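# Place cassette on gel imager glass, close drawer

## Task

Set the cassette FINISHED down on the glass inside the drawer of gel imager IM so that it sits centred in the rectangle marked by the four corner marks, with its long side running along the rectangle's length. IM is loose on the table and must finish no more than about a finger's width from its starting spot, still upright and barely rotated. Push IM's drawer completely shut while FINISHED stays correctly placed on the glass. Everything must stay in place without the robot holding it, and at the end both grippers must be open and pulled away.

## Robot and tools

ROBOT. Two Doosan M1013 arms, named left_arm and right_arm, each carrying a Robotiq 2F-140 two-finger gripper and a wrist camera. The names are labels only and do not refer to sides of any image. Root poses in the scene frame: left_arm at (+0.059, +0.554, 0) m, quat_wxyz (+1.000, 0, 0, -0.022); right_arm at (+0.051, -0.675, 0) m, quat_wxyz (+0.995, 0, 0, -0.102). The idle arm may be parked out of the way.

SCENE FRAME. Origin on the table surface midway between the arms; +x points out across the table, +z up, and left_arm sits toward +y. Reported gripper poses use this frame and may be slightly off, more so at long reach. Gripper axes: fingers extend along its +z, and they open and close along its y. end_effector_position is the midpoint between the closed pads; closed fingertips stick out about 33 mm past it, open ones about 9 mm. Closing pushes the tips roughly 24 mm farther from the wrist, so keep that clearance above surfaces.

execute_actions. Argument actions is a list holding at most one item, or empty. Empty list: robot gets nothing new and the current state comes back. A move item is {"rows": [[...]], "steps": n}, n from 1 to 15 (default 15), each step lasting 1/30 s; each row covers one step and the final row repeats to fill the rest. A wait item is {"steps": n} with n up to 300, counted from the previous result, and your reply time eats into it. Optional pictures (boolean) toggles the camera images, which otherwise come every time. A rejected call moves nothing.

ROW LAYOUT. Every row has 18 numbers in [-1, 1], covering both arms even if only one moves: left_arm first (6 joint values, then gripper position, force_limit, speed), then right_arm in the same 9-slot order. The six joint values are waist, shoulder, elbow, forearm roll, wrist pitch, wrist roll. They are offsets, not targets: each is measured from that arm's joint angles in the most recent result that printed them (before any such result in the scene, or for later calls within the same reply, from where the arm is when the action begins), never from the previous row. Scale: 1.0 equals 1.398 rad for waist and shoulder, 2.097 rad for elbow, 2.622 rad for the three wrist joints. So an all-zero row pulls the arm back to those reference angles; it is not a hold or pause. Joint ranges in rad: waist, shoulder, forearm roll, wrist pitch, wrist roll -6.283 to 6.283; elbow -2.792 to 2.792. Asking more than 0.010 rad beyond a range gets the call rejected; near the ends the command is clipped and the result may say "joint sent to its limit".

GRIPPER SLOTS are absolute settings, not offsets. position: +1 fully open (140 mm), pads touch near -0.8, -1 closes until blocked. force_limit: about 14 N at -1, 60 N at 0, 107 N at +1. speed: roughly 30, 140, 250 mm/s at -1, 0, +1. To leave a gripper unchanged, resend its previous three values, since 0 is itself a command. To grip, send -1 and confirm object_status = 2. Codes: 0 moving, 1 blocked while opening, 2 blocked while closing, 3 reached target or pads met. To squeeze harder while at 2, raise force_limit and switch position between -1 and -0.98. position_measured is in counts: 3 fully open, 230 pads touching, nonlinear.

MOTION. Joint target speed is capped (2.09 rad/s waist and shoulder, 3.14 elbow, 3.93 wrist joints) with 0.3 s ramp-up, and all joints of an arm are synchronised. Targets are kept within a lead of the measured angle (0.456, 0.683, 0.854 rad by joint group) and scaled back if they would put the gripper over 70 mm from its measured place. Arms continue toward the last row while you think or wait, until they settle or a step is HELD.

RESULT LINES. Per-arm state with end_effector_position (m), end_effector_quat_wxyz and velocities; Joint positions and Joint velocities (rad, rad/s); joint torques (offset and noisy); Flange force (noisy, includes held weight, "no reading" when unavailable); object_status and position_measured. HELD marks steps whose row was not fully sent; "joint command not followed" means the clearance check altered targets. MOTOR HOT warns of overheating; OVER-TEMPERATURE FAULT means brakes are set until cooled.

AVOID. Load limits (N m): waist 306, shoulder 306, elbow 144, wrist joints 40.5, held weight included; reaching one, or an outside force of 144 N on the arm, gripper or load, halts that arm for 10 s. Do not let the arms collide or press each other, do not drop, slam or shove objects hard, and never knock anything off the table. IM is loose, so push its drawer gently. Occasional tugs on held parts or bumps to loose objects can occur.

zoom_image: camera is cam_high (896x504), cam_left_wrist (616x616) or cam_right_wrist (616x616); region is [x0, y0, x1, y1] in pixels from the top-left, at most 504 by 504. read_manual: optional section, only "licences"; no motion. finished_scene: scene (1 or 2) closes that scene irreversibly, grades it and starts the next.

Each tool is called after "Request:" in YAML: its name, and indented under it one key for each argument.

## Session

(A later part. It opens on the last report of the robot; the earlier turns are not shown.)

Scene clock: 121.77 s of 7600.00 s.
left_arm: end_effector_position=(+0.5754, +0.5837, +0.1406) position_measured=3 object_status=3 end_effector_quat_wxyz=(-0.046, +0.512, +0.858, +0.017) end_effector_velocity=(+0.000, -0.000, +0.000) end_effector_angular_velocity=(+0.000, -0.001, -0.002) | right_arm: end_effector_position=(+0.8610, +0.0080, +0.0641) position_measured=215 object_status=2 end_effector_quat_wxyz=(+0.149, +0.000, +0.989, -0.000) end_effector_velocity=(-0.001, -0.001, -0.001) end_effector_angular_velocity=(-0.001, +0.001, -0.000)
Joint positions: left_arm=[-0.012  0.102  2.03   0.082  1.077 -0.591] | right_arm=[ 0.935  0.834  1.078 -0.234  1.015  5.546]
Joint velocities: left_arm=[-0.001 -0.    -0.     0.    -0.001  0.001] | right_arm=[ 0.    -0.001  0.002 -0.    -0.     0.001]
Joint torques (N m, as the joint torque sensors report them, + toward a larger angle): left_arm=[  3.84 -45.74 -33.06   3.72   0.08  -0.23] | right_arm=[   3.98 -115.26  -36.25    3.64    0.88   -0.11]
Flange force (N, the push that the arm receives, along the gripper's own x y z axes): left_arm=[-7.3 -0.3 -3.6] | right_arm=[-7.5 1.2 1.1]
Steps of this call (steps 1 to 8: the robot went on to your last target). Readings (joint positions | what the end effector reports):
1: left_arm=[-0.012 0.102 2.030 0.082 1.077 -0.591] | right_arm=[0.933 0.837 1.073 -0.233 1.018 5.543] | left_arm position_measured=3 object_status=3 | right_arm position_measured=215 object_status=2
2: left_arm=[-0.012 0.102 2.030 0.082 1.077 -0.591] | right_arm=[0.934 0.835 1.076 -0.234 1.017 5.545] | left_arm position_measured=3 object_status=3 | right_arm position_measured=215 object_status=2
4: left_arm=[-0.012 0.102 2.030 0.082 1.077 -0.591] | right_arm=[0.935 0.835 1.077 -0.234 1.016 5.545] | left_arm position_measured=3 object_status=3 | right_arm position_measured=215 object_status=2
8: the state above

Request:
execute_actions:
  actions:
    - {"rows": [[0,0,0,0,0,0,1,0,0, 0.0017,-0.00309,0.00386,-0.00042,-0.0012,0.00137,-1,0,-0.7],[0,0,0,0,0,0,1,0,0, 0.0034,-0.00617,0.00769,-0.00084,-0.00238,0.00275,-1,0,-0.7],[0,0,0,0,0,0,1,0,0, 0.00512,-0.00922,0.01148,-0.00127,-0.00355,0.00412,-1,0,-0.7],[0,0,0,0,0,0,1,0,0, 0.00684,-0.01226,0.01525,-0.00169,-0.0047,0.00551,-1,0,-0.7],[0,0,0,0,0,0,1,0,0, 0.00858,-0.01527,0.01899,-0.00211,-0.00584,0.0069,-1,0,-0.7],[0,0,0,0,0,0,1,0,0, 0.01032,-0.01826,0.0227,-0.00254,-0.00697,0.00829,-1,0,-0.7],[0,0,0,0,0,0,1,0,0, 0.01207,-0.02123,0.02638,-0.00296,-0.00808,0.00968,-1,0,-0.7],[0,0,0,0,0,0,1,0,0, 0.01383,-0.02418,0.03003,-0.00339,-0.00918,0.01108,-1,0,-0.7],[0,0,0,0,0,0,1,0,0, 0.01561,-0.02711,0.03365,-0.00381,-0.01026,0.01249,-1,0,-0.7],[0,0,0,0,0,0,1,0,0, 0.01739,-0.03002,0.03724,-0.00424,-0.01133,0.0139,-1,0,-0.7],[0,0,0,0,0,0,1,0,0, 0.01918,-0.03291,0.0408,-0.00467,-0.01238,0.01531,-1,0,-0.7],[0,0,0,0,0,0,1,0,0, 0.02098,-0.03578,0.04433,-0.0051,-0.01342,0.01673,-1,0,-0.7],[0,0,0,0,0,0,1,0,0, 0.02278,-0.03862,0.04784,-0.00553,-0.01444,0.01815,-1,0,-0.7],[0,0,0,0,0,0,1,0,0, 0.0246,-0.04145,0.05131,-0.00596,-0.01545,0.01957,-1,0,-0.7]], "steps": 15}
  pictures: false

Request:
execute_actions:
  actions:
    - {"steps": 8}
  pictures: false

Scene clock: 145.00 s of 7600.00 s.
left_arm: end_effector_position=(+0.5754, +0.5837, +0.1406) position_measured=3 object_status=3 end_effector_quat_wxyz=(-0.046, +0.512, +0.858, +0.017) end_effector_velocity=(+0.001, +0.000, +0.000) end_effector_angular_velocity=(-0.001, -0.001, +0.002) | right_arm: end_effector_position=(+0.8171, +0.0080, +0.0641) position_measured=215 object_status=2 end_effector_quat_wxyz=(+0.149, +0.000, +0.989, -0.000) end_effector_velocity=(-0.098, -0.001, -0.001) end_effector_angular_velocity=(-0.001, +0.002, -0.001)
Joint positions: left_arm=[-0.012  0.102  2.03   0.082  1.077 -0.591] | right_arm=[ 0.965  0.782  1.175 -0.248  0.979  5.591]
Joint velocities: left_arm=[ 0.001  0.    -0.001 -0.001  0.    -0.   ] | right_arm=[ 0.07  -0.111  0.206 -0.031 -0.074  0.105]
Joint torques (N m, as the joint torque sensors report them, + toward a larger angle): left_arm=[  2.86 -45.93 -33.6    3.75   0.2   -0.17] | right_arm=[   7.16 -112.26  -38.07    3.19    1.08   -0.21]
Flange force (N, the push that the arm receives, along the gripper's own x y z axes): left_arm=[-5.2 0.1 -2.3] | right_arm=[-6.1 -4.4 4.5]
Steps of this call (steps 1 to 30: the robot went on to your last target; steps 31 to 90: nothing new was sent; then 19.73 s passed at rest; steps 91 to 105: all 15 steps of this action). Readings (joint positions | what the end effector reports):
91: left_arm=[-0.012 0.102 2.030 0.082 1.077 -0.591] | right_arm=[0.935 0.834 1.078 -0.234 1.015 5.546] | left_arm position_measured=3 object_status=3 | right_arm position_measured=215 object_status=2
92: left_arm=[-0.012 0.102 2.030 0.082 1.077 -0.591] | right_arm=[0.936 0.833 1.081 -0.235 1.014 5.547] | left_arm position_measured=3 object_status=3 | right_arm position_measured=215 object_status=2
94: left_arm=[-0.012 0.102 2.030 0.082 1.077 -0.591] | right_arm=[0.939 0.827 1.092 -0.236 1.010 5.552] | left_arm position_measured=3 object_status=3 | right_arm position_measured=215 object_status=2
98: left_arm=[-0.012 0.102 2.030 0.082 1.077 -0.591] | right_arm=[0.948 0.811 1.122 -0.240 0.999 5.566] | left_arm position_measured=3 object_status=3 | right_arm position_measured=215 object_status=2
105: the state above

Scene clock: 145.27 s of 7600.00 s.
left_arm: end_effector_position=(+0.5754, +0.5837, +0.1406) position_measured=3 object_status=3 end_effector_quat_wxyz=(-0.046, +0.512, +0.858, +0.017) end_effector_velocity=(+0.000, -0.000, +0.000) end_effector_angular_velocity=(-0.000, +0.000, +0.000) | right_arm: end_effector_position=(+0.8120, +0.0079, +0.0641) position_measured=215 object_status=2 end_effector_quat_wxyz=(+0.149, +0.000, +0.989, -0.000) end_effector_velocity=(-0.001, +0.001, +0.000) end_effector_angular_velocity=(+0.001, -0.000, -0.000)
Joint positions: left_arm=[-0.012  0.102  2.03   0.082  1.077 -0.591] | right_arm=[ 0.969  0.776  1.185 -0.25   0.975  5.597]
Joint velocities: left_arm=[-0.     0.    -0.001 -0.001  0.001  0.   ] | right_arm=[ 0.001 -0.     0.    -0.    -0.     0.001]
Joint torques (N m, as the joint torque sensors report them, + toward a larger angle): left_arm=[  2.07 -46.32 -33.14   3.94  -0.04  -0.17] | right_arm=[   3.53 -115.06  -36.81    3.1     1.09   -0.15]
Flange force (N, the push that the arm receives, along the gripper's own x y z axes): left_arm=[-4.7 2.2 -2.8] | right_arm=[-8.0 4.6 6.5]
Steps of this call (steps 1 to 8: the robot went on to your last target). Readings (joint positions | what the end effector reports):
1: left_arm=[-0.012 0.102 2.030 0.082 1.077 -0.591] | right_arm=[0.968 0.779 1.180 -0.249 0.977 5.594] | left_arm position_measured=3 object_status=3 | right_arm position_measured=215 object_status=2
2: left_arm=[-0.012 0.102 2.030 0.082 1.077 -0.591] | right_arm=[0.969 0.778 1.183 -0.249 0.976 5.596] | left_arm position_measured=3 object_status=3 | right_arm position_measured=215 object_status=2
4: left_arm=[-0.012 0.102 2.030 0.082 1.077 -0.591] | right_arm=[0.969 0.777 1.185 -0.250 0.975 5.597] | left_arm position_measured=3 object_status=3 | right_arm position_measured=215 object_status=2
8: the state above

Request:
execute_actions:
  actions:
    - {"rows": [[0,0,0,0,0,0,1,0,0, 0.00151,-0.0023,0.00285,-0.00036,-0.00083,0.00118,-1,0,-0.7],[0,0,0,0,0,0,1,0,0, 0.00303,-0.0046,0.00568,-0.00072,-0.00165,0.00237,-1,0,-0.7],[0,0,0,0,0,0,1,0,0, 0.00455,-0.00688,0.00849,-0.00107,-0.00246,0.00356,-1,0,-0.7],[0,0,0,0,0,0,1,0,0, 0.00609,-0.00914,0.01129,-0.00143,-0.00327,0.00475,-1,0,-0.7],[0,0,0,0,0,0,1,0,0, 0.00763,-0.0114,0.01407,-0.00179,-0.00406,0.00595,-1,0,-0.7],[0,0,0,0,0,0,1,0,0, 0.00917,-0.01365,0.01683,-0.00215,-0.00485,0.00715,-1,0,-0.7],[0,0,0,0,0,0,1,0,0, 0.01072,-0.01588,0.01958,-0.00251,-0.00563,0.00835,-1,0,-0.7],[0,0,0,0,0,0,1,0,0, 0.01228,-0.0181,0.02231,-0.00287,-0.0064,0.00956,-1,0,-0.7],[0,0,0,0,0,0,1,0,0, 0.01385,-0.02031,0.02502,-0.00323,-0.00716,0.01076,-1,0,-0.7],[0,0,0,0,0,0,1,0,0, 0.01543,-0.02251,0.02772,-0.00359,-0.00792,0.01198,-1,0,-0.7],[0,0,0,0,0,0,1,0,0, 0.01701,-0.0247,0.03039,-0.00395,-0.00866,0.01319,-1,0,-0.7],[0,0,0,0,0,0,1,0,0, 0.01859,-0.02687,0.03306,-0.00431,-0.0094,0.01441,-1,0,-0.7],[0,0,0,0,0,0,1,0,0, 0.02019,-0.02904,0.0357,-0.00467,-0.01013,0.01563,-1,0,-0.7],[0,0,0,0,0,0,1,0,0, 0.02179,-0.03119,0.03833,-0.00503,-0.01085,0.01685,-1,0,-0.7]], "steps": 15}
  pictures: false

Request:
execute_actions:
  actions:
    - {"steps": 8}
  pictures: false

Request:
execute_actions:
  actions:
    - {"rows": [[0,0,0,0,0,0,1,0,0, 0.00161,-0.00214,0.00261,-0.00036,-0.00071,0.00123,-1,0,-0.7],[0,0,0,0,0,0,1,0,0, 0.00322,-0.00427,0.00521,-0.00072,-0.00141,0.00246,-1,0,-0.7],[0,0,0,0,0,0,1,0,0, 0.00485,-0.00639,0.00779,-0.00108,-0.00211,0.00369,-1,0,-0.7],[0,0,0,0,0,0,1,0,0, 0.00647,-0.00849,0.01035,-0.00144,-0.00279,0.00493,-1,0,-0.7],[0,0,0,0,0,0,1,0,0, 0.00811,-0.01059,0.01289,-0.00181,-0.00347,0.00617,-1,0,-0.7],[0,0,0,0,0,0,1,0,0, 0.00975,-0.01267,0.01542,-0.00217,-0.00414,0.00741,-1,0,-0.7],[0,0,0,0,0,0,1,0,0, 0.0114,-0.01474,0.01793,-0.00253,-0.0048,0.00865,-1,0,-0.7],[0,0,0,0,0,0,1,0,0, 0.01306,-0.0168,0.02043,-0.00289,-0.00545,0.0099,-1,0,-0.7],[0,0,0,0,0,0,1,0,0, 0.01472,-0.01885,0.02291,-0.00326,-0.0061,0.01116,-1,0,-0.7],[0,0,0,0,0,0,1,0,0, 0.0164,-0.02088,0.02537,-0.00362,-0.00673,0.01241,-1,0,-0.7],[0,0,0,0,0,0,1,0,0, 0.01807,-0.02291,0.02782,-0.00398,-0.00736,0.01367,-1,0,-0.7],[0,0,0,0,0,0,1,0,0, 0.01976,-0.02492,0.03025,-0.00434,-0.00797,0.01493,-1,0,-0.7],[0,0,0,0,0,0,1,0,0, 0.02145,-0.02692,0.03266,-0.00471,-0.00858,0.01619,-1,0,-0.7],[0,0,0,0,0,0,1,0,0, 0.02315,-0.02891,0.03505,-0.00507,-0.00918,0.01746,-1,0,-0.7]], "steps": 15}
  pictures: false

Request:
execute_actions:
  actions:
    - {"steps": 8}

Scene clock: 168.73 s of 7600.00 s.
left_arm: end_effector_position=(+0.5754, +0.5837, +0.1406) position_measured=3 object_status=3 end_effector_quat_wxyz=(-0.046, +0.512, +0.858, +0.017) end_effector_velocity=(-0.000, -0.000, +0.000) end_effector_angular_velocity=(+0.000, +0.000, -0.001) | right_arm: end_effector_position=(+0.7754, +0.0079, +0.0638) position_measured=215 object_status=2 end_effector_quat_wxyz=(+0.149, +0.000, +0.989, -0.000) end_effector_velocity=(-0.080, -0.000, -0.001) end_effector_angular_velocity=(-0.001, +0.002, +0.001)
Joint positions: left_arm=[-0.012  0.102  2.03   0.082  1.077 -0.591] | right_arm=[ 0.997  0.737  1.258 -0.262  0.949  5.637]
Joint velocities: left_arm=[-0.001 -0.    -0.     0.     0.    -0.   ] | right_arm=[ 0.062 -0.082  0.152 -0.026 -0.051  0.087]
Joint torques (N m, as the joint torque sensors report them, + toward a larger angle): left_arm=[  2.48 -46.61 -33.15   3.8    0.01  -0.2 ] | right_arm=[   4.31 -106.83  -34.07    3.51    1.32    0.17]
Flange force (N, the push that the arm receives, along the gripper's own x y z axes): left_arm=[-6.1 2.0 -2.7] | right_arm=[-9.6 2.6 1.9]
Steps of this call (steps 1 to 30: the robot went on to your last target; steps 31 to 90: nothing new was sent; then 19.97 s passed at rest; steps 91 to 105: all 15 steps of this action). Readings (joint positions | what the end effector reports):
91: left_arm=[-0.012 0.102 2.030 0.082 1.077 -0.591] | right_arm=[0.969 0.776 1.186 -0.250 0.975 5.597] | left_arm position_measured=3 object_status=3 | right_arm position_measured=215 object_status=2
92: left_arm=[-0.012 0.102 2.030 0.082 1.077 -0.591] | right_arm=[0.970 0.775 1.188 -0.250 0.974 5.598] | left_arm position_measured=3 object_status=3 | right_arm position_measured=215 object_status=2
94: left_arm=[-0.012 0.102 2.030 0.082 1.077 -0.591] | right_arm=[0.973 0.771 1.196 -0.252 0.971 5.603] | left_arm position_measured=3 object_status=3 | right_arm position_measured=215 object_status=2
98: left_arm=[-0.012 0.102 2.030 0.082 1.077 -0.591] | right_arm=[0.981 0.758 1.219 -0.255 0.963 5.614] | left_arm position_measured=3 object_status=3 | right_arm position_measured=215 object_status=2
105: the state above

Scene clock: 169.00 s of 7600.00 s.
left_arm: end_effector_position=(+0.5754, +0.5837, +0.1406) position_measured=3 object_status=3 end_effector_quat_wxyz=(-0.046, +0.512, +0.858, +0.017) end_effector_velocity=(+0.000, -0.000, -0.000) end_effector_angular_velocity=(-0.001, -0.000, +0.000) | right_arm: end_effector_position=(+0.7714, +0.0079, +0.0638) position_measured=215 object_status=2 end_effector_quat_wxyz=(+0.149, +0.000, +0.989, +0.000) end_effector_velocity=(-0.001, +0.000, -0.001) end_effector_angular_velocity=(-0.001, +0.001, +0.001)
Joint positions: left_arm=[-0.012  0.102  2.03   0.082  1.077 -0.591] | right_arm=[ 1.     0.733  1.266 -0.263  0.946  5.641]
Joint velocities: left_arm=[ 0.001  0.001 -0.001 -0.001 -0.     0.001] | right_arm=[ 0.001  0.001  0.    -0.     0.    -0.   ]
Joint torques (N m, as the joint torque sensors report them, + toward a larger angle): left_arm=[  2.96 -45.3  -33.07   3.78   0.08  -0.2 ] | right_arm=[   3.52 -102.54  -31.24    3.65    1.36   -0.18]
Flange force (N, the push that the arm receives, along the gripper's own x y z axes): left_arm=[-5.5 0.1 -3.6] | right_arm=[-10.1 4.8 -1.8]
Steps of this call (steps 1 to 8: the robot went on to your last target). Readings (joint positions | what the end effector reports):
1: left_arm=[-0.012 0.102 2.030 0.082 1.077 -0.591] | right_arm=[0.998 0.735 1.262 -0.262 0.948 5.639] | left_arm position_measured=3 object_status=3 | right_arm position_measured=215 object_status=2
2: left_arm=[-0.012 0.102 2.030 0.082 1.077 -0.591] | right_arm=[0.999 0.734 1.264 -0.263 0.947 5.640] | left_arm position_measured=3 object_status=3 | right_arm position_measured=215 object_status=2
4: left_arm=[-0.012 0.102 2.030 0.082 1.077 -0.591] | right_arm=[0.999 0.733 1.265 -0.263 0.947 5.641] | left_arm position_measured=3 object_status=3 | right_arm position_measured=215 object_status=2
8: the state above

Scene clock: 169.50 s of 7600.00 s.
left_arm: end_effector_position=(+0.5754, +0.5837, +0.1406) position_measured=3 object_status=3 end_effector_quat_wxyz=(-0.046, +0.512, +0.858, +0.017) end_effector_velocity=(-0.001, +0.000, -0.000) end_effector_angular_velocity=(-0.001, +0.000, +0.002) | right_arm: end_effector_position=(+0.7347, +0.0079, +0.0635) position_measured=215 object_status=2 end_effector_quat_wxyz=(+0.149, +0.000, +0.989, +0.000) end_effector_velocity=(-0.081, +0.000, -0.002) end_effector_angular_velocity=(-0.002, +0.002, +0.002)
Joint positions: left_arm=[-0.012  0.102  2.03   0.082  1.077 -0.591] | right_arm=[ 1.029  0.696  1.332 -0.275  0.925  5.682]
Joint velocities: left_arm=[ 0.001 -0.     0.001 -0.002  0.    -0.   ] | right_arm=[ 0.066 -0.076  0.14  -0.026 -0.042  0.089]
Joint torques (N m, as the joint torque sensors report them, + toward a larger angle): left_arm=[  3.17 -47.58 -32.72   3.76   0.04  -0.23] | right_arm=[  4.58 -93.87 -29.53   4.06   1.69  -0.36]
Flange force (N, the push that the arm receives, along the gripper's own x y z axes): left_arm=[-7.5 3.4 -2.0] | right_arm=[-8.9 -0.2 -6.4]
Steps of this call (steps 1 to 15: all 15 steps of this action). Readings (joint positions | what the end effector reports):
1: left_arm=[-0.012 0.102 2.030 0.082 1.077 -0.591] | right_arm=[1.000 0.733 1.266 -0.263 0.946 5.641] | left_arm position_measured=3 object_status=3 | right_arm position_measured=215 object_status=2
2: left_arm=[-0.012 0.102 2.030 0.082 1.077 -0.591] | right_arm=[1.000 0.732 1.268 -0.263 0.945 5.642] | left_arm position_measured=3 object_status=3 | right_arm position_measured=215 object_status=2
4: left_arm=[-0.012 0.102 2.030 0.082 1.077 -0.591] | right_arm=[1.004 0.727 1.276 -0.265 0.943 5.647] | left_arm position_measured=3 object_status=3 | right_arm position_measured=215 object_status=2
8: left_arm=[-0.012 0.102 2.030 0.082 1.077 -0.591] | right_arm=[1.012 0.716 1.296 -0.268 0.936 5.659] | left_arm position_measured=3 object_status=3 | right_arm position_measured=215 object_status=2
15: the state above

Scene clock: 169.77 s of 7600.00 s.
left_arm: end_effector_position=(+0.5754, +0.5837, +0.1406) position_measured=3 object_status=3 end_effector_quat_wxyz=(-0.046, +0.512, +0.858, +0.017) end_effector_velocity=(-0.001, +0.001, -0.000) end_effector_angular_velocity=(+0.000, +0.000, +0.001) | right_arm: end_effector_position=(+0.7308, +0.0079, +0.0635) position_measured=215 object_status=2 end_effector_quat_wxyz=(+0.149, +0.000, +0.989, +0.000) end_effector_velocity=(-0.000, +0.000, +0.001) end_effector_angular_velocity=(+0.001, -0.001, +0.001)
Joint positions: left_arm=[-0.012  0.102  2.03   0.082  1.077 -0.591] | right_arm=[ 1.032  0.692  1.339 -0.276  0.922  5.687]
Joint velocities: left_arm=[ 0.001 -0.     0.001  0.    -0.    -0.001] | right_arm=[ 0.    -0.002  0.001  0.    -0.001 -0.001]
Joint torques (N m, as the joint torque sensors report them, + toward a larger angle): left_arm=[  3.02 -45.85 -33.55   3.96  -0.1   -0.09] | right_arm=[  3.9  -93.41 -28.26   4.09   1.49  -0.08]
Flange force (N, the push that the arm receives, along the gripper's own x y z axes): left_arm=[-5.4 -0.4 -3.0] | right_arm=[-10.8 2.1 -7.8]
Steps of this call (steps 1 to 8: the robot went on to your last target). Readings (joint positions | what the end effector reports):
1: left_arm=[-0.012 0.102 2.030 0.082 1.077 -0.591] | right_arm=[1.030 0.694 1.336 -0.276 0.924 5.685] | left_arm position_measured=3 object_status=3 | right_arm position_measured=215 object_status=2
2: left_arm=[-0.012 0.102 2.030 0.082 1.077 -0.591] | right_arm=[1.031 0.693 1.338 -0.276 0.923 5.686] | left_arm position_measured=3 object_status=3 | right_arm position_measured=215 object_status=2
4: left_arm=[-0.012 0.102 2.030 0.082 1.077 -0.591] | right_arm=[1.032 0.693 1.339 -0.276 0.922 5.687] | left_arm position_measured=3 object_status=3 | right_arm position_measured=215 object_status=2
8: the state above

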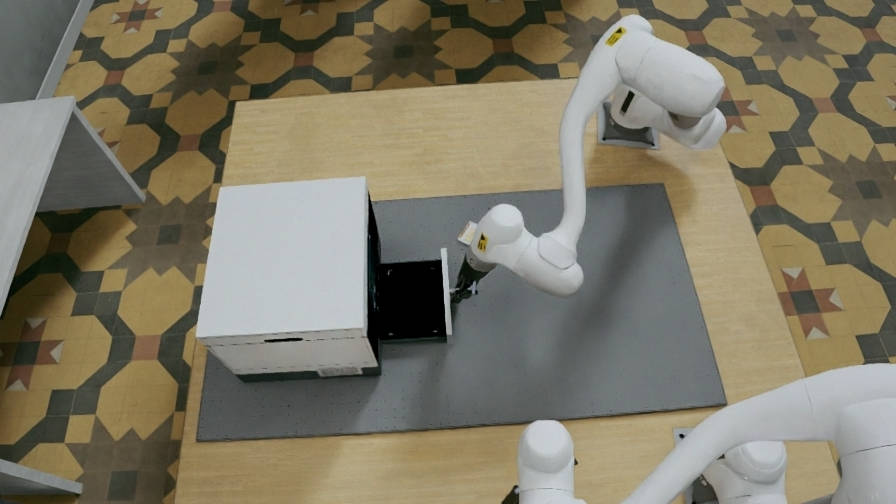

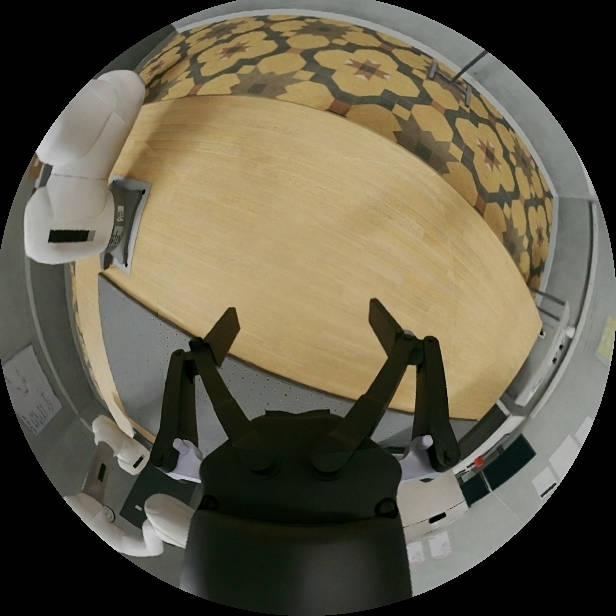

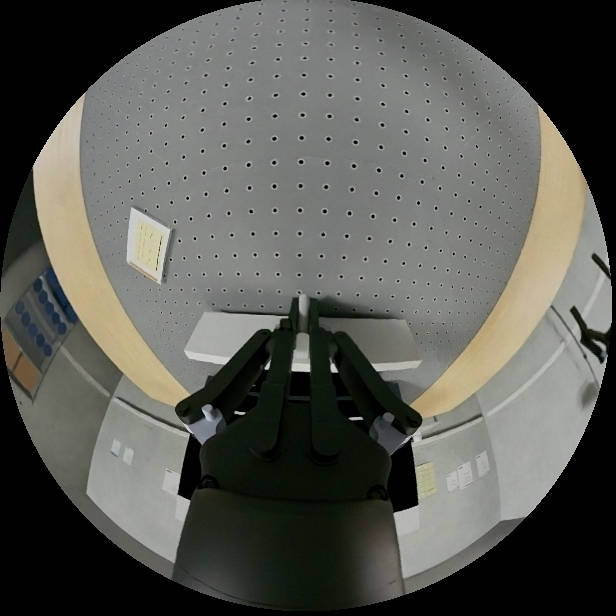

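Request:
execute_actions:
  actions:
    - {"rows": [[0,0,0,0,0,0,1,0,0, 0,0,0,0,0,0,0.75,0,0.6]], "steps": 12}
  pictures: false

Request:
execute_actions:
  actions:
    - {"rows": [[0,0,0,0,0,0,1,0,0, 0,-0.086,0.029,0,0.02,0,0.75,0,0.6],[0,0,0,0,0,0,1,0,0, 0,-0.086,0.029,0,0.02,0,0.75,0,0.6],[0,0,0,0,0,0,1,0,0, 0,-0.086,0.029,0,0.02,0,0.75,0,0.6],[0,0,0,0,0,0,1,0,0, 0,-0.086,0.029,0,0.02,0,0.75,0,0.6],[0,0,0,0,0,0,1,0,0, 0,-0.086,0.029,0,0.02,0,0.75,0,0.6],[0,0,0,0,0,0,1,0,0, 0,-0.086,0.029,0,0.02,0,0.75,0,0.6],[0,0,0,0,0,0,1,0,0, 0,-0.086,0.029,0,0.02,0,0.75,0,0.6],[0,0,0,0,0,0,1,0,0, 0,-0.086,0.029,0,0.02,0,0.75,0,0.6],[0,0,0,0,0,0,1,0,0, 0,-0.086,0.029,0,0.02,0,0.75,0,0.6],[0,0,0,0,0,0,1,0,0, 0,-0.086,0.029,0,0.02,0,0.75,0,0.6],[0,0,0,0,0,0,1,0,0, -0.15815,-0.21874,0.11402,0.10526,0.09737,-0.5402,0.75,0,0.6]], "steps": 15}
  pictures: false

Request:
execute_actions:
  actions:
    - {"steps": 40}

Scene clock: 188.77 s of 7600.00 s.
left_arm: end_effector_position=(+0.5754, +0.5837, +0.1406) position_measured=3 object_status=3 end_effector_quat_wxyz=(-0.046, +0.512, +0.858, +0.017) end_effector_velocity=(-0.000, +0.000, -0.000) end_effector_angular_velocity=(+0.000, +0.001, +0.000) | right_arm: end_effector_position=(+0.7307, +0.0078, +0.0634) position_measured=99 object_status=0 end_effector_quat_wxyz=(+0.149, +0.000, +0.989, -0.000) end_effector_velocity=(+0.001, +0.000, +0.001) end_effector_angular_velocity=(+0.002, -0.001, -0.002)
Joint positions: left_arm=[-0.012  0.102  2.03   0.082  1.077 -0.591] | right_arm=[ 1.032  0.692  1.339 -0.276  0.922  5.687]
Joint velocities: left_arm=[ 0.     0.001  0.     0.    -0.     0.   ] | right_arm=[-0.001  0.001 -0.002  0.    -0.     0.001]
Joint torques (N m, as the joint torque sensors report them, + toward a larger angle): left_arm=[  2.78 -46.22 -33.07   3.85   0.08  -0.1 ] | right_arm=[   4.41 -101.82  -35.9     3.17   -0.13   -0.24]
Flange force (N, the push that the arm receives, along the gripper's own x y z axes): left_arm=[-6.0 1.3 -2.7] | right_arm=[-4.7 -2.4 -0.6]
Steps of this call (steps 1 to 15: the robot went on to your last target; steps 16 to 90: nothing new was sent; then 15.60 s passed at rest; steps 91 to 102: all 12 steps of this action). Readings (joint positions | what the end effector reports):
91: left_arm=[-0.012 0.102 2.030 0.082 1.077 -0.591] | right_arm=[1.032 0.692 1.339 -0.276 0.922 5.687] | left_arm position_measured=3 object_status=3 | right_arm position_measured=215 object_status=0
92: left_arm=[-0.012 0.102 2.030 0.082 1.077 -0.591] | right_arm=[1.032 0.692 1.339 -0.276 0.922 5.687] | left_arm position_measured=3 object_status=3 | right_arm position_measured=215 object_status=0
94: left_arm=[-0.012 0.102 2.030 0.082 1.077 -0.591] | right_arm=[1.032 0.692 1.339 -0.276 0.922 5.687] | left_arm position_measured=3 object_status=3 | right_arm position_measured=192 object_status=0
98: left_arm=[-0.012 0.102 2.030 0.082 1.077 -0.591] | right_arm=[1.032 0.692 1.339 -0.276 0.922 5.687] | left_arm position_measured=3 object_status=3 | right_arm position_measured=144 object_status=0
102: the state above

Scene clock: 189.27 s of 7600.00 s.
left_arm: end_effector_position=(+0.5754, +0.5837, +0.1406) position_measured=3 object_status=3 end_effector_quat_wxyz=(-0.046, +0.512, +0.858, +0.017) end_effector_velocity=(+0.001, -0.001, +0.001) end_effector_angular_velocity=(-0.000, -0.002, +0.001) | right_arm: end_effector_position=(+0.7003, -0.0564, +0.1435) position_measured=35 object_status=3 end_effector_quat_wxyz=(+0.135, -0.024, +0.991, -0.010) end_effector_velocity=(-0.051, -0.427, +0.075) end_effector_angular_velocity=(-0.389, +0.605, +0.874)
Joint positions: left_arm=[-0.012  0.102  2.03   0.082  1.077 -0.591] | right_arm=[ 1.002  0.547  1.424 -0.24   1.002  5.574]
Joint velocities: left_arm=[-0.001  0.    -0.002 -0.001  0.    -0.002] | right_arm=[-0.436 -0.366  0.348  0.535  0.395 -1.667]
Joint torques (N m, as the joint torque sensors report them, + toward a larger angle): left_arm=[  3.06 -46.97 -32.9    3.9   -0.1   -0.21] | right_arm=[ -14.75 -107.47  -36.15    2.74    0.54   -0.2 ]
Flange force (N, the push that the arm receives, along the gripper's own x y z axes): left_arm=[-7.1 2.5 -2.8] | right_arm=[-6.6 1.6 -1.6]
Steps of this call (steps 1 to 15: all 15 steps of this action). Readings (joint positions | what the end effector reports):
1: left_arm=[-0.012 0.102 2.030 0.082 1.077 -0.591] | right_arm=[1.032 0.692 1.339 -0.276 0.922 5.687] | left_arm position_measured=3 object_status=3 | right_arm position_measured=88 object_status=0
2: left_arm=[-0.012 0.102 2.030 0.082 1.077 -0.591] | right_arm=[1.032 0.690 1.341 -0.276 0.923 5.687] | left_arm position_measured=3 object_status=3 | right_arm position_measured=77 object_status=0
4: left_arm=[-0.012 0.102 2.030 0.082 1.077 -0.591] | right_arm=[1.032 0.662 1.355 -0.276 0.936 5.687] | left_arm position_measured=3 object_status=3 | right_arm position_measured=55 object_status=0
8: left_arm=[-0.012 0.102 2.030 0.082 1.077 -0.591] | right_arm=[1.032 0.582 1.394 -0.276 0.970 5.687] | left_arm position_measured=3 object_status=3 | right_arm position_measured=35 object_status=0
15: the state above

Scene clock: 190.60 s of 7600.00 s.
left_arm: end_effector_position=(+0.5754, +0.5837, +0.1406) position_measured=3 object_status=3 end_effector_quat_wxyz=(-0.046, +0.512, +0.858, +0.017) end_effector_velocity=(+0.001, +0.001, +0.000) end_effector_angular_velocity=(-0.000, -0.001, -0.000) | right_arm: end_effector_position=(+0.6474, -0.2201, +0.1795) position_measured=35 object_status=3 end_effector_quat_wxyz=(-0.001, -0.500, +0.866, -0.000) end_effector_velocity=(-0.000, +0.000, -0.000) end_effector_angular_velocity=(-0.000, +0.001, +0.002)
Joint positions: left_arm=[-0.012  0.102  2.03   0.082  1.077 -0.591] | right_arm=[ 0.811  0.387  1.579 -0.     1.178  4.271]
Joint velocities: left_arm=[ 0.001 -0.    -0.001 -0.    -0.     0.002] | right_arm=[ 0.001  0.001 -0.     0.     0.    -0.001]
Joint torques (N m, as the joint torque sensors report them, + toward a larger angle): left_arm=[  2.8  -46.14 -32.83   3.71   0.01  -0.36] | right_arm=[  3.71 -74.64 -35.89   3.89   0.27  -0.27]
Flange force (N, the push that the arm receives, along the gripper's own x y z axes): left_arm=[-5.5 1.8 -3.2] | right_arm=[0.4 -5.1 -3.1]
Steps of this call (steps 1 to 40: the robot went on to your last target). Readings (joint positions | what the end effector reports):
1: left_arm=[-0.012 0.102 2.030 0.082 1.077 -0.591] | right_arm=[0.987 0.535 1.436 -0.221 1.016 5.513] | left_arm position_measured=3 object_status=3 | right_arm position_measured=35 object_status=3
2: left_arm=[-0.012 0.102 2.030 0.082 1.077 -0.591] | right_arm=[0.972 0.522 1.448 -0.203 1.029 5.450] | left_arm position_measured=3 object_status=3 | right_arm position_measured=35 object_status=3
4: left_arm=[-0.012 0.102 2.030 0.082 1.077 -0.591] | right_arm=[0.946 0.500 1.470 -0.169 1.054 5.320] | left_arm position_measured=3 object_status=3 | right_arm position_measured=35 object_status=3
8: left_arm=[-0.012 0.102 2.030 0.082 1.077 -0.591] | right_arm=[0.895 0.458 1.510 -0.106 1.100 5.001] | left_arm position_measured=3 object_status=3 | right_arm position_measured=35 object_status=3
40: the state above

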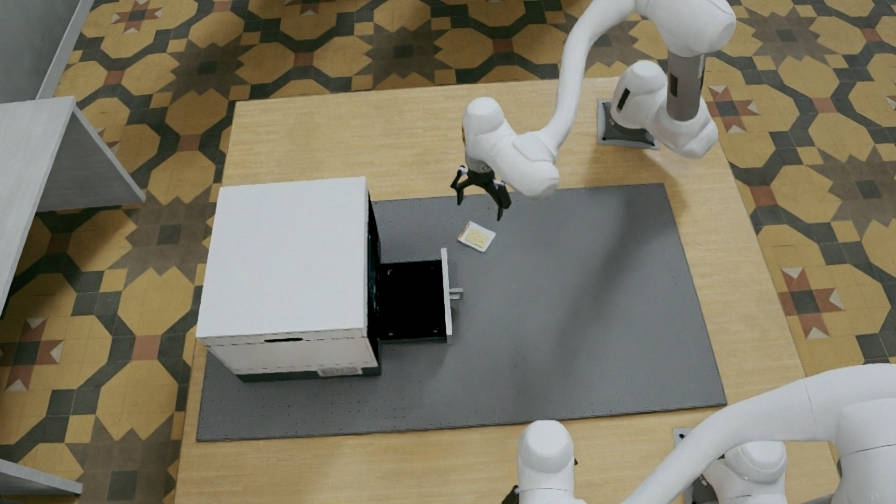

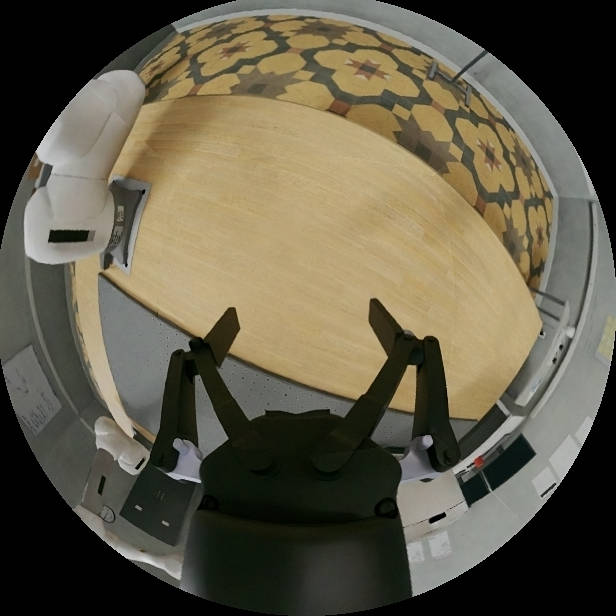

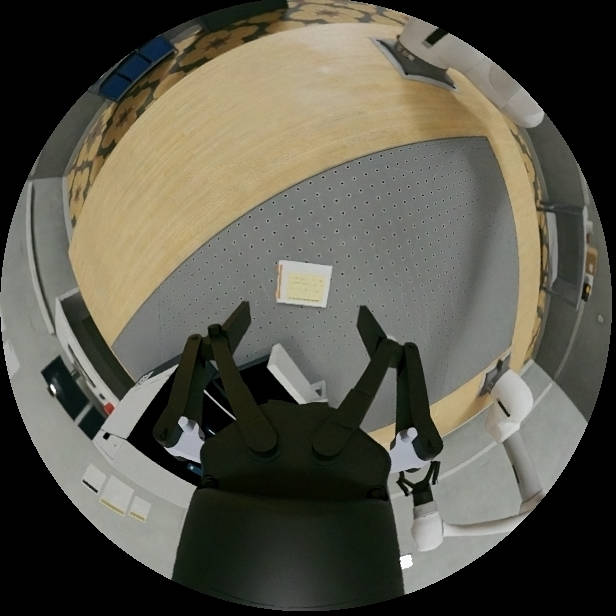

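Request:
zoom_image:
  camera: "cam_right_wrist"
  region: [200, 210, 410, 380]

Region (200, 210, 410, 380) of cam_right_wrist's 616x616 image, scaled by 2.400, with more detail than that image has; it fills the top 408 rows of this view, and the rest is white.

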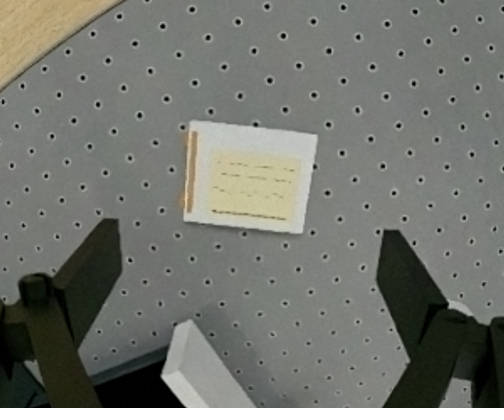

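Request:
execute_actions:
  actions:
    - {"rows": [[0,0,0,0,0,0,1,0,0, 0,0.05287,0.04273,0,-0.06236,0.02403,0.75,0,0.6]], "steps": 15}
  pictures: false

Request:
execute_actions:
  actions:
    - {"steps": 12}

Request:
zoom_image:
  camera: "cam_right_wrist"
  region: [200, 210, 410, 400]

Scene clock: 198.30 s of 7600.00 s.
left_arm: end_effector_position=(+0.5754, +0.5837, +0.1406) position_measured=3 object_status=3 end_effector_quat_wxyz=(-0.046, +0.512, +0.858, +0.017) end_effector_velocity=(-0.000, +0.000, -0.000) end_effector_angular_velocity=(+0.000, +0.002, +0.000) | right_arm: end_effector_position=(+0.6474, -0.2201, +0.0797) position_measured=35 object_status=3 end_effector_quat_wxyz=(-0.000, -0.473, +0.881, -0.000) end_effector_velocity=(-0.000, -0.000, -0.002) end_effector_angular_velocity=(-0.001, +0.001, -0.001)
Joint positions: left_arm=[-0.012  0.102  2.03   0.082  1.077 -0.591] | right_arm=[ 0.811  0.46   1.668 -0.     1.014  4.334]
Joint velocities: left_arm=[-0.     0.001  0.    -0.     0.001 -0.   ] | right_arm=[ 0.     0.001  0.001  0.    -0.001  0.001]
Joint torques (N m, as the joint torque sensors report them, + toward a larger angle): left_arm=[  3.06 -47.42 -32.74   3.85   0.08  -0.25] | right_arm=[  3.79 -78.47 -33.27   3.52   0.4   -0.1 ]
Flange force (N, the push that the arm receives, along the gripper's own x y z axes): left_arm=[-7.4 3.5 -2.0] | right_arm=[1.2 -4.6 -3.3]
Steps of this call (steps 1 to 15: the robot went on to your last target; steps 16 to 90: nothing new was sent; then 4.20 s passed at rest; steps 91 to 105: all 15 steps of this action). Readings (joint positions | what the end effector reports):
91: left_arm=[-0.012 0.102 2.030 0.082 1.077 -0.591] | right_arm=[0.811 0.387 1.579 -0.000 1.178 4.271] | left_arm position_measured=3 object_status=3 | right_arm position_measured=35 object_status=3
92: left_arm=[-0.012 0.102 2.030 0.082 1.077 -0.591] | right_arm=[0.811 0.389 1.582 -0.000 1.171 4.273] | left_arm position_measured=3 object_status=3 | right_arm position_measured=35 object_status=3
94: left_arm=[-0.012 0.102 2.030 0.082 1.077 -0.591] | right_arm=[0.811 0.413 1.611 0.000 1.118 4.294] | left_arm position_measured=3 object_status=3 | right_arm position_measured=35 object_status=3
98: left_arm=[-0.012 0.102 2.030 0.082 1.077 -0.591] | right_arm=[0.811 0.456 1.663 -0.000 1.025 4.330] | left_arm position_measured=3 object_status=3 | right_arm position_measured=35 object_status=3
105: the state above

Scene clock: 198.70 s of 7600.00 s.
left_arm: end_effector_position=(+0.5754, +0.5837, +0.1406) position_measured=3 object_status=3 end_effector_quat_wxyz=(-0.046, +0.512, +0.858, +0.017) end_effector_velocity=(-0.000, +0.000, +0.000) end_effector_angular_velocity=(+0.000, +0.000, +0.002) | right_arm: end_effector_position=(+0.6474, -0.2202, +0.0795) position_measured=35 object_status=3 end_effector_quat_wxyz=(-0.001, -0.473, +0.881, -0.000) end_effector_velocity=(+0.001, +0.000, +0.001) end_effector_angular_velocity=(+0.001, -0.001, +0.001)
Joint positions: left_arm=[-0.012  0.102  2.03   0.082  1.077 -0.591] | right_arm=[ 0.811  0.46   1.668 -0.     1.014  4.334]
Joint velocities: left_arm=[ 0.001 -0.     0.     0.     0.    -0.002] | right_arm=[-0.    -0.    -0.001  0.    -0.    -0.001]
Joint torques (N m, as the joint torque sensors report them, + toward a larger angle): left_arm=[  2.92 -45.91 -32.98   3.91   0.01  -0.12] | right_arm=[  3.11 -79.3  -32.84   3.62   0.32  -0.2 ]
Flange force (N, the push that the arm receives, along the gripper's own x y z axes): left_arm=[-6.3 0.8 -3.2] | right_arm=[-0.7 -4.2 -3.4]
Steps of this call (steps 1 to 12: the robot went on to your last target). Readings (joint positions | what the end effector reports):
1: left_arm=[-0.012 0.102 2.030 0.082 1.077 -0.591] | right_arm=[0.811 0.460 1.668 -0.000 1.014 4.334] | left_arm position_measured=3 object_status=3 | right_arm position_measured=35 object_status=3
2: left_arm=[-0.012 0.102 2.030 0.082 1.077 -0.591] | right_arm=[0.811 0.460 1.668 -0.000 1.014 4.334] | left_arm position_measured=3 object_status=3 | right_arm position_measured=35 object_status=3
4: left_arm=[-0.012 0.102 2.030 0.082 1.077 -0.591] | right_arm=[0.811 0.460 1.668 -0.000 1.014 4.334] | left_arm position_measured=3 object_status=3 | right_arm position_measured=35 object_status=3
8: left_arm=[-0.012 0.102 2.030 0.082 1.077 -0.591] | right_arm=[0.811 0.460 1.668 -0.000 1.014 4.334] | left_arm position_measured=3 object_status=3 | right_arm position_measured=35 object_status=3
12: the state above

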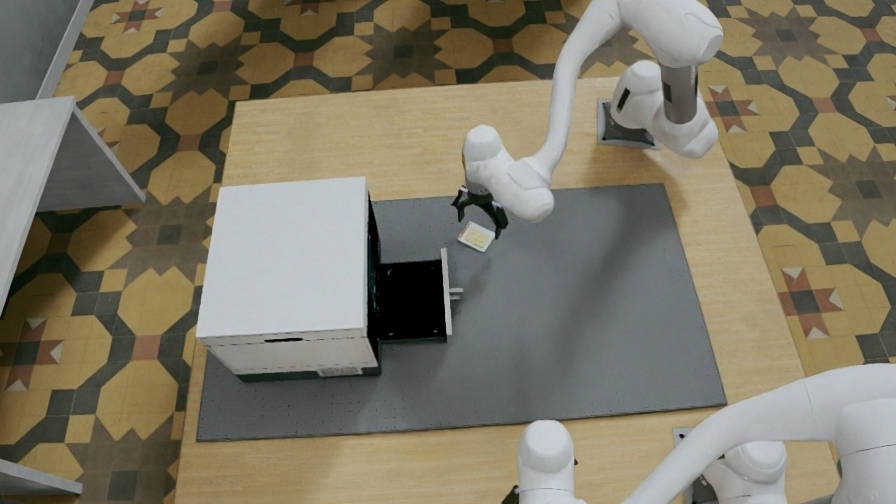

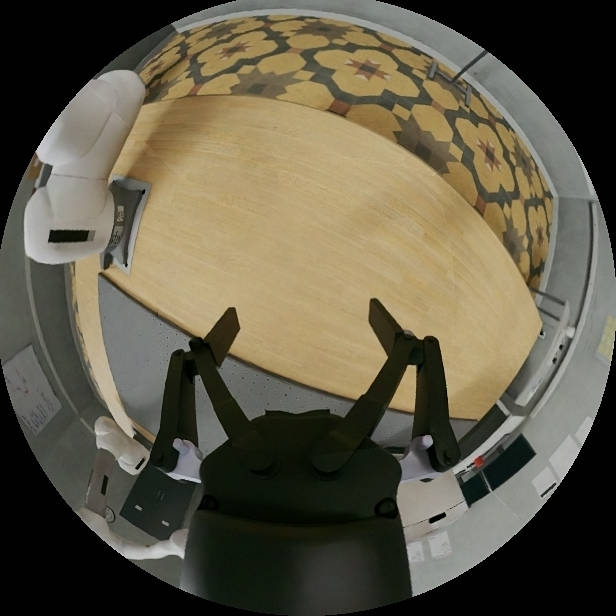

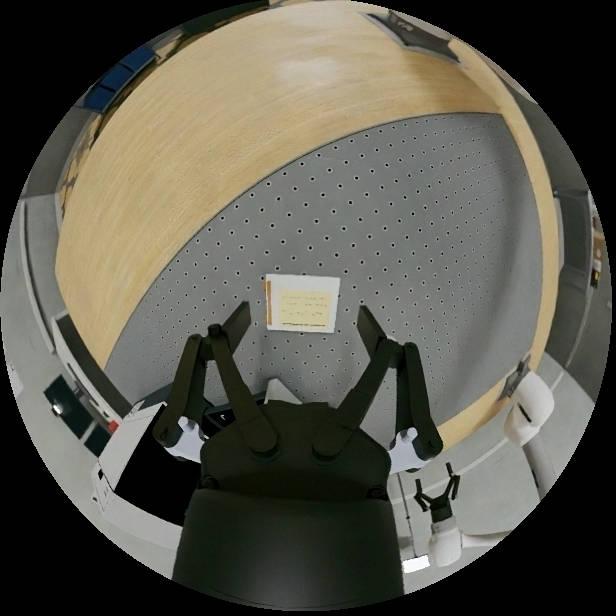

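Region (200, 210, 410, 400) of cam_right_wrist's 616x616 image, scaled by 2.400, with more detail than that image has; it fills the top 456 rows of this view, and the rest is white.

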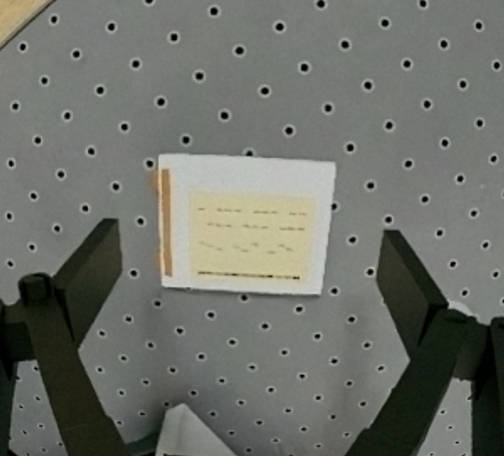

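Request:
execute_actions:
  actions:
    - {"rows": [[0,0,0,0,0,0,1,0,0, -0.00269,0.0271,0.01242,0,-0.02438,-0.00143,0.75,0,0.6]], "steps": 15}
  pictures: false

Request:
execute_actions:
  actions:
    - {"steps": 8}

Request:
zoom_image:
  camera: "cam_right_wrist"
  region: [200, 210, 410, 400]

Scene clock: 210.53 s of 7600.00 s.
left_arm: end_effector_position=(+0.5754, +0.5837, +0.1406) position_measured=3 object_status=3 end_effector_quat_wxyz=(-0.046, +0.512, +0.858, +0.017) end_effector_velocity=(+0.000, -0.001, +0.001) end_effector_angular_velocity=(-0.001, -0.002, +0.000) | right_arm: end_effector_position=(+0.6499, -0.2218, +0.0390) position_measured=35 object_status=3 end_effector_quat_wxyz=(-0.001, -0.473, +0.881, -0.000) end_effector_velocity=(-0.000, +0.001, +0.001) end_effector_angular_velocity=(+0.001, -0.000, +0.001)
Joint positions: left_arm=[-0.012  0.102  2.03   0.082  1.077 -0.591] | right_arm=[ 0.807  0.498  1.694 -0.     0.95   4.33 ]
Joint velocities: left_arm=[-0.001 -0.001 -0.    -0.001 -0.    -0.   ] | right_arm=[ 0.001 -0.001 -0.001  0.001  0.001 -0.001]
Joint torques (N m, as the joint torque sensors report them, + toward a larger angle): left_arm=[  3.12 -45.75 -32.72   3.96   0.02  -0.26] | right_arm=[  3.69 -80.96 -31.8    3.46   0.26  -0.17]
Flange force (N, the push that the arm receives, along the gripper's own x y z axes): left_arm=[-6.1 0.7 -4.0] | right_arm=[0.9 -4.3 -3.9]
Steps of this call (steps 1 to 15: the robot went on to your last target; steps 16 to 90: nothing new was sent; then 8.33 s passed at rest; steps 91 to 105: all 15 steps of this action). Readings (joint positions | what the end effector reports):
91: left_arm=[-0.012 0.102 2.030 0.082 1.077 -0.591] | right_arm=[0.811 0.461 1.668 -0.000 1.014 4.334] | left_arm position_measured=3 object_status=3 | right_arm position_measured=35 object_status=3
92: left_arm=[-0.012 0.102 2.030 0.082 1.077 -0.591] | right_arm=[0.811 0.464 1.670 -0.000 1.007 4.334] | left_arm position_measured=3 object_status=3 | right_arm position_measured=35 object_status=3
94: left_arm=[-0.012 0.102 2.030 0.082 1.077 -0.591] | right_arm=[0.809 0.486 1.686 -0.001 0.971 4.331] | left_arm position_measured=3 object_status=3 | right_arm position_measured=35 object_status=3
98: left_arm=[-0.012 0.102 2.030 0.082 1.077 -0.591] | right_arm=[0.807 0.498 1.694 -0.001 0.951 4.330] | left_arm position_measured=3 object_status=3 | right_arm position_measured=35 object_status=3
105: the state above

Scene clock: 210.80 s of 7600.00 s.
left_arm: end_effector_position=(+0.5754, +0.5837, +0.1406) position_measured=3 object_status=3 end_effector_quat_wxyz=(-0.046, +0.512, +0.858, +0.017) end_effector_velocity=(-0.000, -0.000, +0.000) end_effector_angular_velocity=(-0.000, +0.000, +0.001) | right_arm: end_effector_position=(+0.6499, -0.2219, +0.0390) position_measured=35 object_status=3 end_effector_quat_wxyz=(-0.001, -0.473, +0.881, -0.000) end_effector_velocity=(+0.000, -0.001, -0.000) end_effector_angular_velocity=(-0.001, +0.001, -0.002)
Joint positions: left_arm=[-0.012  0.102  2.03   0.082  1.077 -0.591] | right_arm=[ 0.807  0.498  1.694 -0.     0.95   4.33 ]
Joint velocities: left_arm=[-0.    -0.     0.    -0.     0.    -0.001] | right_arm=[-0.001  0.     0.001  0.     0.     0.   ]
Joint torques (N m, as the joint torque sensors report them, + toward a larger angle): left_arm=[  2.66 -46.45 -33.     3.73   0.01  -0.18] | right_arm=[  3.45 -81.42 -31.81   3.35   0.35  -0.27]
Flange force (N, the push that the arm receives, along the gripper's own x y z axes): left_arm=[-6.3 2.0 -2.8] | right_arm=[0.1 -4.7 -2.5]
Steps of this call (steps 1 to 8: the robot went on to your last target). Readings (joint positions | what the end effector reports):
1: left_arm=[-0.012 0.102 2.030 0.082 1.077 -0.591] | right_arm=[0.807 0.498 1.694 -0.000 0.950 4.330] | left_arm position_measured=3 object_status=3 | right_arm position_measured=35 object_status=3
2: left_arm=[-0.012 0.102 2.030 0.082 1.077 -0.591] | right_arm=[0.807 0.498 1.694 -0.000 0.950 4.330] | left_arm position_measured=3 object_status=3 | right_arm position_measured=35 object_status=3
4: left_arm=[-0.012 0.102 2.030 0.082 1.077 -0.591] | right_arm=[0.807 0.498 1.694 -0.000 0.950 4.330] | left_arm position_measured=3 object_status=3 | right_arm position_measured=35 object_status=3
8: the state above

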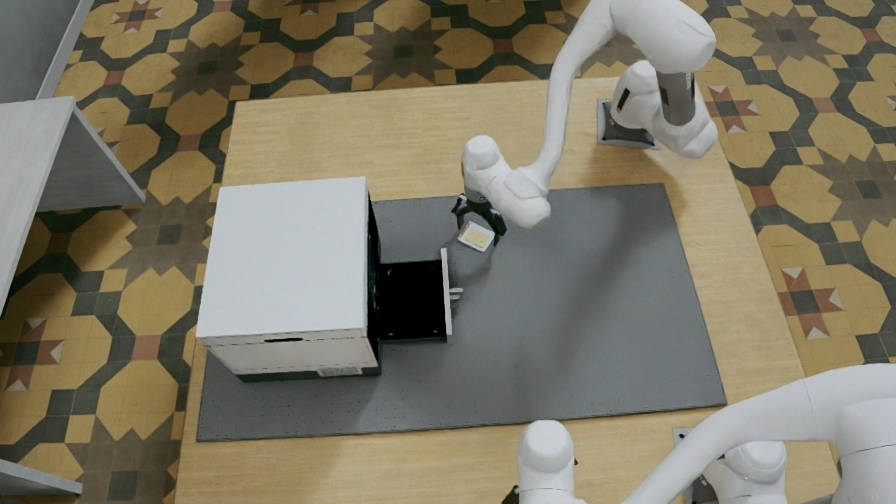

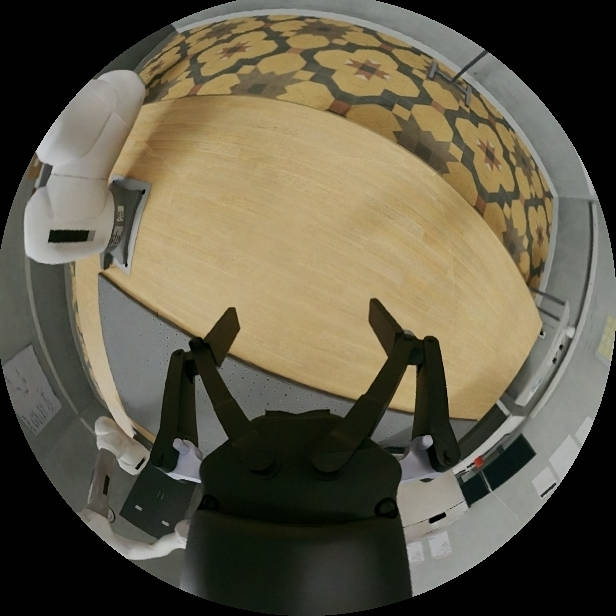

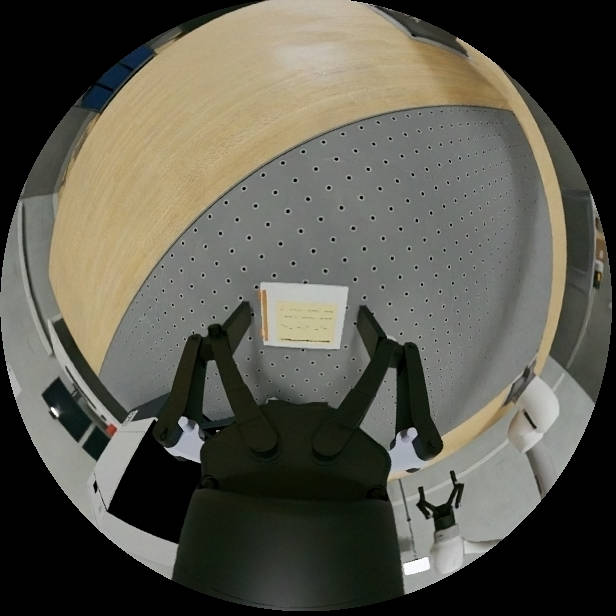

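Region (200, 210, 410, 400) of cam_right_wrist's 616x616 image, scaled by 2.400, with more detail than that image has; it fills the top 456 rows of this view, and the rest is white.

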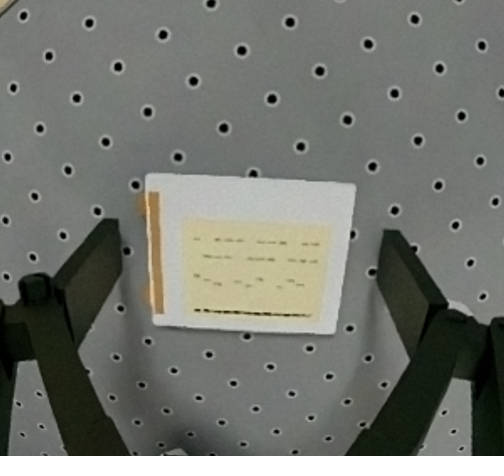

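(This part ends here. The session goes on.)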